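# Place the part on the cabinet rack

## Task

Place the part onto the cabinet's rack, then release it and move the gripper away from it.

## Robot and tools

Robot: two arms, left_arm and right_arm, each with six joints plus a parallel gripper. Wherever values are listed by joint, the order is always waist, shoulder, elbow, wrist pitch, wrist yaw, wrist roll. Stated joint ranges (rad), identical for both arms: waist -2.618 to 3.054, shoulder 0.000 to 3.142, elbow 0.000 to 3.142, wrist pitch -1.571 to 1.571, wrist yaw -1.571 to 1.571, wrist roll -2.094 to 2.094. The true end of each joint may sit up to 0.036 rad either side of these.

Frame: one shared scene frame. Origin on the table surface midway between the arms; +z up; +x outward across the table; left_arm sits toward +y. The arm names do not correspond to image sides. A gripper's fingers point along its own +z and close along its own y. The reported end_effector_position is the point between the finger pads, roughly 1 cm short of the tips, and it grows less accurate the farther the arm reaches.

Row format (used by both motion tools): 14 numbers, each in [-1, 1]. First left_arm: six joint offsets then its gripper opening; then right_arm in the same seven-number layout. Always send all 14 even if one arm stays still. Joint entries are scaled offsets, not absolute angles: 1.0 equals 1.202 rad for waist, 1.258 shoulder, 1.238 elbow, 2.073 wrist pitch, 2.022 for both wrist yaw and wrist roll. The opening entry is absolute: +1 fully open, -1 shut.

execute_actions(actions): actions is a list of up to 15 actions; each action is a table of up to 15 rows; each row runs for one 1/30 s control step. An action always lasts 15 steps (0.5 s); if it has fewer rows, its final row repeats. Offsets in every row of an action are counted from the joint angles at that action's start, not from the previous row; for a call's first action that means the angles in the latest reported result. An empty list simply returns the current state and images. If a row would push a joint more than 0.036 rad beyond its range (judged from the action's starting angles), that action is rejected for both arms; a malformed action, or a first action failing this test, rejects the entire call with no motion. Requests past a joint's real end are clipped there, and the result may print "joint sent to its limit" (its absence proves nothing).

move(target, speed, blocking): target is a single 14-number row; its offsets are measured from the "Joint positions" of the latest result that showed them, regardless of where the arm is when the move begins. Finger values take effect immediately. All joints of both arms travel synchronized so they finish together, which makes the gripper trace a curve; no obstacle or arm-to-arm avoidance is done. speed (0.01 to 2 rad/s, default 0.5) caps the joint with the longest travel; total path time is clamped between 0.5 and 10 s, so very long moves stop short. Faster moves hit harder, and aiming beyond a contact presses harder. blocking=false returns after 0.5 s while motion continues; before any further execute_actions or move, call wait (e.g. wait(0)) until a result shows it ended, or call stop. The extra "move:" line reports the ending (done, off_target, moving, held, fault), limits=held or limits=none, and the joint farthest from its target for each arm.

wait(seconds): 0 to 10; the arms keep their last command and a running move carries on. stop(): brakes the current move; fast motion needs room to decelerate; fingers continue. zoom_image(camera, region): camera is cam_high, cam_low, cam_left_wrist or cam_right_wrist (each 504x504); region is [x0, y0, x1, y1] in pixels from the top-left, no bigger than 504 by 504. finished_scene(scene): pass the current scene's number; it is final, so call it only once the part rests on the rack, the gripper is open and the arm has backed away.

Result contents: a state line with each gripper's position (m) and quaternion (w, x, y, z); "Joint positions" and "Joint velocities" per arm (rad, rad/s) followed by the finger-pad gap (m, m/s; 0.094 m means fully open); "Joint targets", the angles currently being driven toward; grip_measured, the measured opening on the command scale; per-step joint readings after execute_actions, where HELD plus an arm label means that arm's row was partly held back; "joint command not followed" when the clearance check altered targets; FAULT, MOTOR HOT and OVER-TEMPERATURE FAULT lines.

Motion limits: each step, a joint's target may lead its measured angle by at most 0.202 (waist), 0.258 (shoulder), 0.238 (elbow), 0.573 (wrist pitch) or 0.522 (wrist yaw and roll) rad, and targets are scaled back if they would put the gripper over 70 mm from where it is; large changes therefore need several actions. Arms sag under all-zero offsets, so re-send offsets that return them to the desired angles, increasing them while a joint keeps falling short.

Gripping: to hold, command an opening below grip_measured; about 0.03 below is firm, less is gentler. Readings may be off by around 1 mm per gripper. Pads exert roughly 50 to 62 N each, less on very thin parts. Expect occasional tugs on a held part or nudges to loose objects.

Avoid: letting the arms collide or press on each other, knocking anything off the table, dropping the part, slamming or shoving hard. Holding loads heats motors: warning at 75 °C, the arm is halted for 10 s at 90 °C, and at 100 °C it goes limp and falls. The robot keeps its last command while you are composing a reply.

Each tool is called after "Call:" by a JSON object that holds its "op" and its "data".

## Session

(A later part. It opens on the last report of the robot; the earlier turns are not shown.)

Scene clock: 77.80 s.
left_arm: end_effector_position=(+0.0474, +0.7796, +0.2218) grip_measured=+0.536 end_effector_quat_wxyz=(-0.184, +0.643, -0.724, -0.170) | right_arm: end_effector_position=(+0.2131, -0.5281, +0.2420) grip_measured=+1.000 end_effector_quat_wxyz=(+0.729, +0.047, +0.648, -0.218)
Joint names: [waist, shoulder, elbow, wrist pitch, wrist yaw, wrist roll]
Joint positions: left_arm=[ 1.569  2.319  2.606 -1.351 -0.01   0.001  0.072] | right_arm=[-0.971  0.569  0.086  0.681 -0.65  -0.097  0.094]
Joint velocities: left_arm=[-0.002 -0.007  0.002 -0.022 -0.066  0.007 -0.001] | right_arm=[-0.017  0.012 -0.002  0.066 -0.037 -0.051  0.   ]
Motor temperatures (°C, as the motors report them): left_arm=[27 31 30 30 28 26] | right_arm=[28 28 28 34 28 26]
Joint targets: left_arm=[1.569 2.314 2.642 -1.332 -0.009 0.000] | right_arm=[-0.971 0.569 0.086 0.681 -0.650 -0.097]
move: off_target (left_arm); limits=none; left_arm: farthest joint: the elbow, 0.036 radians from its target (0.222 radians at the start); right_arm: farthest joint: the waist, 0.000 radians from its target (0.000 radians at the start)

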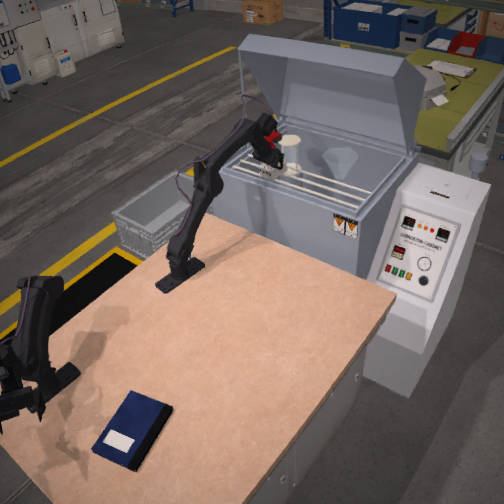

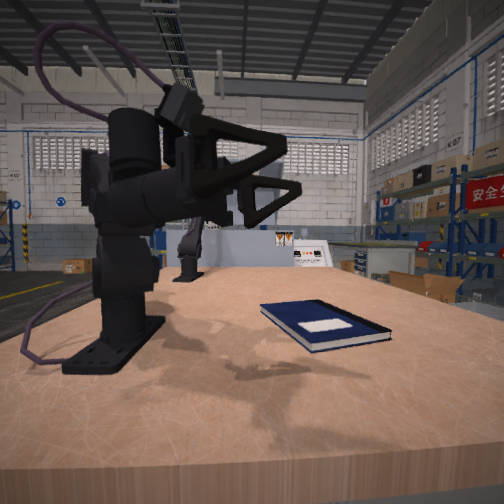

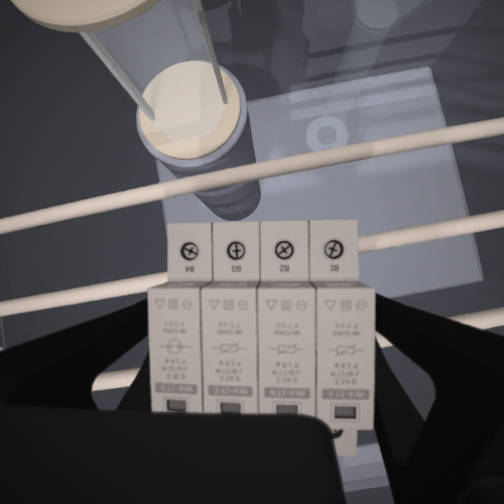

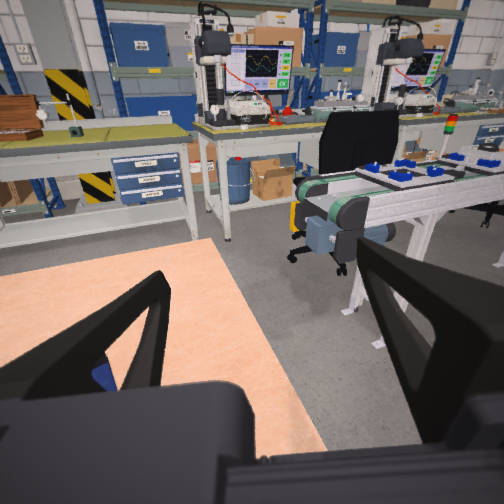

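Resting on the rack. Release.

Call:
{"op": "move", "data": {"target": [0,-0.02,0.02,0,0,0,1,0,0,0,0,0,0,1]}}

Call:
{"op": "move", "data": {"target": [0,-0.65,-0.4,0,0,0,1,0,0,0,0,0,0,1], "speed": 0.7}}

Call:
{"op": "move", "data": {"target": [-0.5,-0.3,-0.5,0,0,0,1,0,0,0,0,0,0,1], "speed": 1}}

Call:
{"op": "zoom_image", "data": {"camera": "cam_high", "region": [210,100,330,220]}}

Scene clock: 83.77 s.
left_arm: end_effector_position=(+0.0473, +0.7796, +0.2216) grip_measured=+1.000 end_effector_quat_wxyz=(-0.184, +0.643, -0.724, -0.170) | right_arm: end_effector_position=(+0.2131, -0.5281, +0.2420) grip_measured=+1.000 end_effector_quat_wxyz=(+0.729, +0.047, +0.648, -0.218)
Joint names: [waist, shoulder, elbow, wrist pitch, wrist yaw, wrist roll]
Joint positions: left_arm=[ 1.569  2.319  2.606 -1.351 -0.01   0.002  0.094] | right_arm=[-0.971  0.569  0.086  0.681 -0.65  -0.097  0.094]
Joint velocities: left_arm=[-0.012  0.012 -0.012 -0.007 -0.081 -0.022  0.   ] | right_arm=[-0.007  0.002  0.002  0.022 -0.007  0.022  0.   ]
Motor temperatures (°C, as the motors report them): left_arm=[27 32 30 30 28 26] | right_arm=[28 28 28 34 28 26]
Joint targets: left_arm=[1.569 2.294 2.631 -1.351 -0.010 0.002] | right_arm=[-0.971 0.569 0.086 0.681 -0.650 -0.097]
move: off_target (left_arm); limits=none; left_arm: farthest joint: the shoulder, 0.026 radians from its target (0.026 radians at the start); right_arm: farthest joint: the waist, 0.000 radians from its target (0.000 radians at the start)

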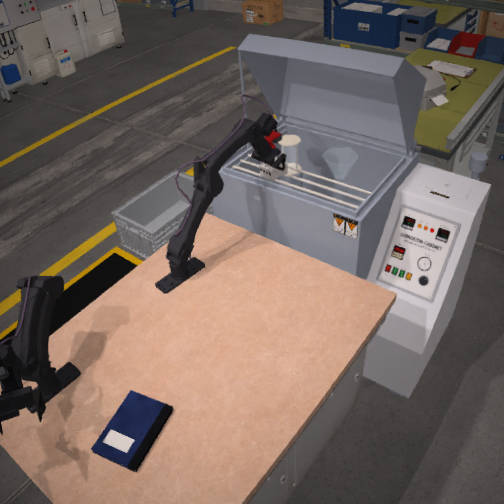

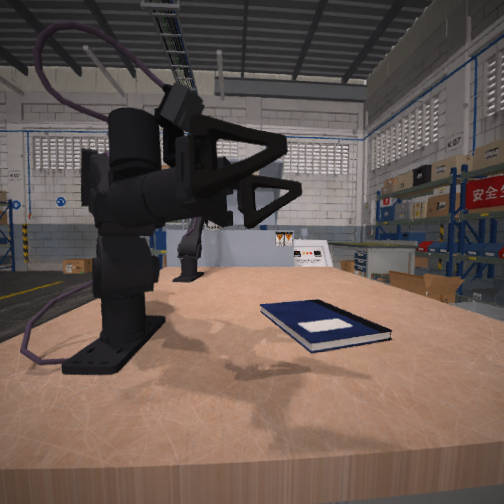

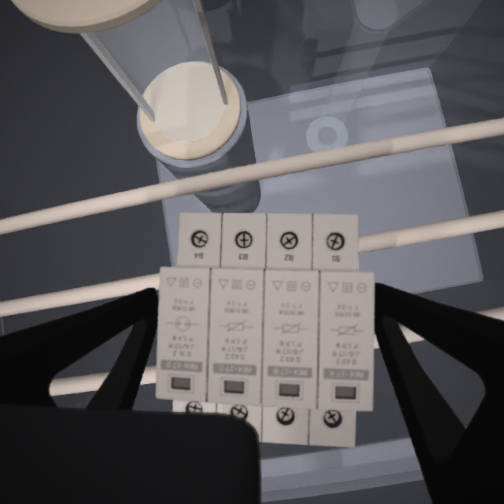

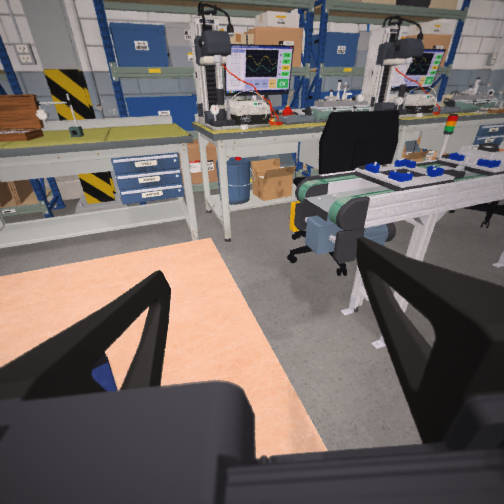

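Scene clock: 85.60 s.
left_arm: end_effector_position=(+0.0250, +0.5944, +0.4075) grip_measured=+1.000 end_effector_quat_wxyz=(-0.302, +0.607, -0.682, -0.274) | right_arm: end_effector_position=(+0.2131, -0.5281, +0.2420) grip_measured=+1.000 end_effector_quat_wxyz=(+0.729, +0.047, +0.648, -0.218)
Joint names: [waist, shoulder, elbow, wrist pitch, wrist yaw, wrist roll]
Joint positions: left_arm=[ 1.569  1.502  2.122 -1.35  -0.01   0.002  0.094] | right_arm=[-0.971  0.569  0.086  0.681 -0.65  -0.097  0.094]
Joint velocities: left_arm=[ 0.002  0.017  0.007  0.095 -0.037 -0.037  0.   ] | right_arm=[-0.002 -0.002 -0.012  0.022 -0.022  0.051  0.   ]
Motor temperatures (°C, as the motors report them): left_arm=[27 31 30 30 28 26] | right_arm=[28 28 28 34 28 26]
Joint targets: left_arm=[1.569 1.501 2.111 -1.351 -0.010 0.002] | right_arm=[-0.971 0.569 0.086 0.681 -0.650 -0.097]
move: done; limits=none; left_arm: farthest joint: the elbow, 0.011 radians from its target (0.495 radians at the start); right_arm: farthest joint: the waist, 0.000 radians from its target (0.000 radians at the start)

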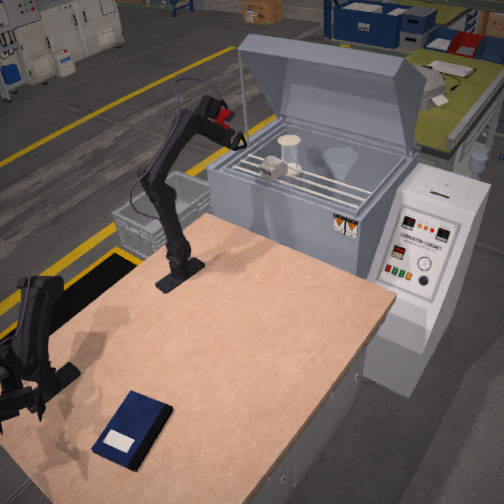

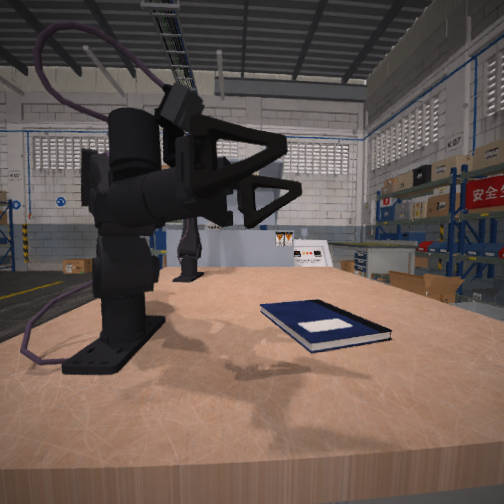

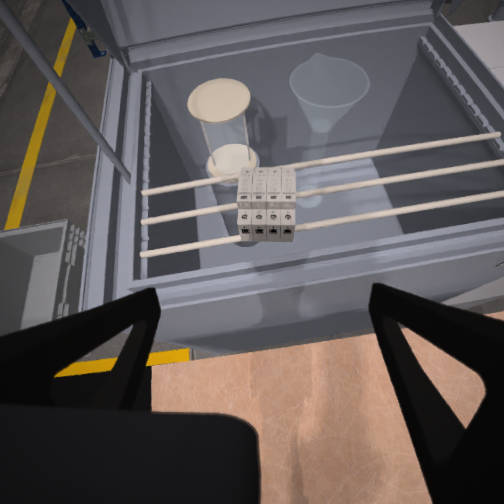

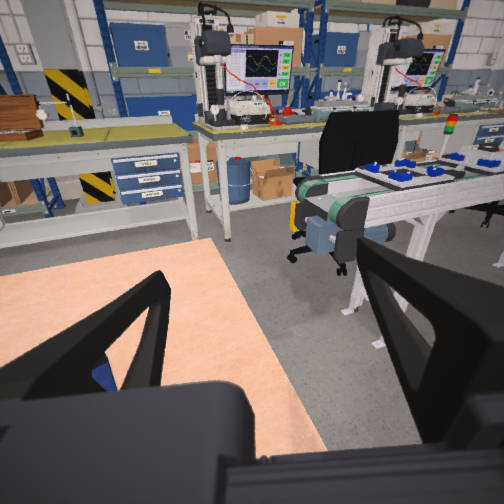

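Scene clock: 86.70 s.
left_arm: end_effector_position=(+0.1505, +0.4397, +0.2967) grip_measured=+1.000 end_effector_quat_wxyz=(+0.262, -0.398, +0.870, +0.125) | right_arm: end_effector_position=(+0.2131, -0.5281, +0.2420) grip_measured=+1.000 end_effector_quat_wxyz=(+0.729, +0.047, +0.648, -0.218)
Joint names: [waist, shoulder, elbow, wrist pitch, wrist yaw, wrist roll]
Joint positions: left_arm=[ 0.976  1.143  1.513 -1.352 -0.01   0.002  0.094] | right_arm=[-0.971  0.569  0.086  0.681 -0.65  -0.097  0.094]
Joint velocities: left_arm=[-0.002 -0.022 -0.007  0.037 -0.037  0.022  0.   ] | right_arm=[-0.007  0.002 -0.002  0.022  0.022  0.022  0.   ]
Motor temperatures (°C, as the motors report them): left_arm=[27 31 30 30 28 26] | right_arm=[28 28 28 34 28 26]
Joint targets: left_arm=[0.968 1.125 1.503 -1.350 -0.010 0.002] | right_arm=[-0.971 0.569 0.086 0.681 -0.650 -0.097]
move: done; limits=none; left_arm: farthest joint: the shoulder, 0.018 radians from its target (0.377 radians at the start); right_arm: farthest joint: the waist, 0.000 radians from its target (0.000 radians at the start)

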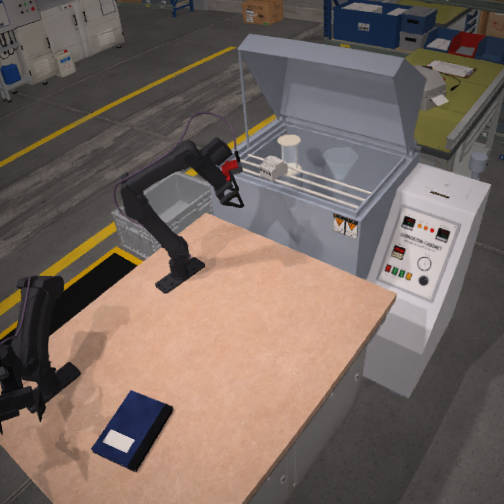

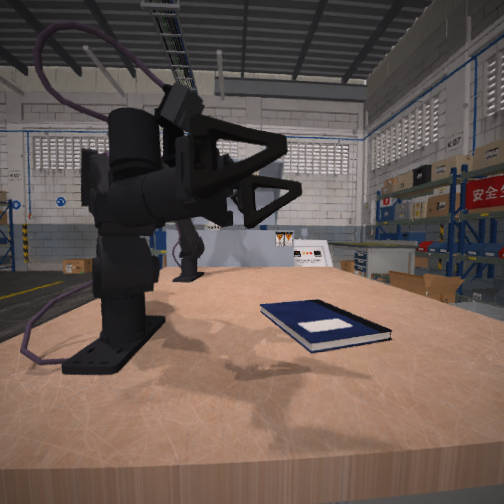

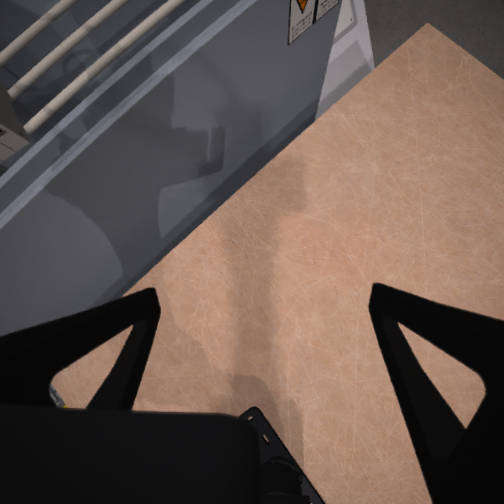

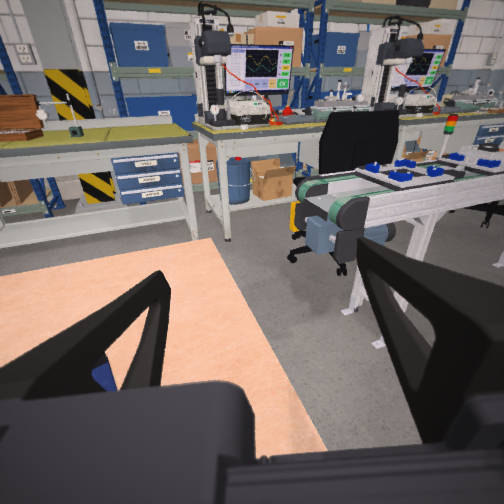

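Region (210, 100, 330, 220) of cam_high's 504x504 image, scaled by 4.200, with more detail than that image has.

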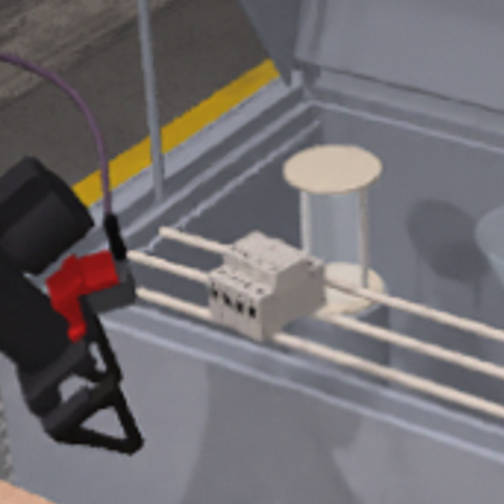

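Call:
{"op": "finished_scene", "data": {"scene": 1}}

The scene is finished: the task was done.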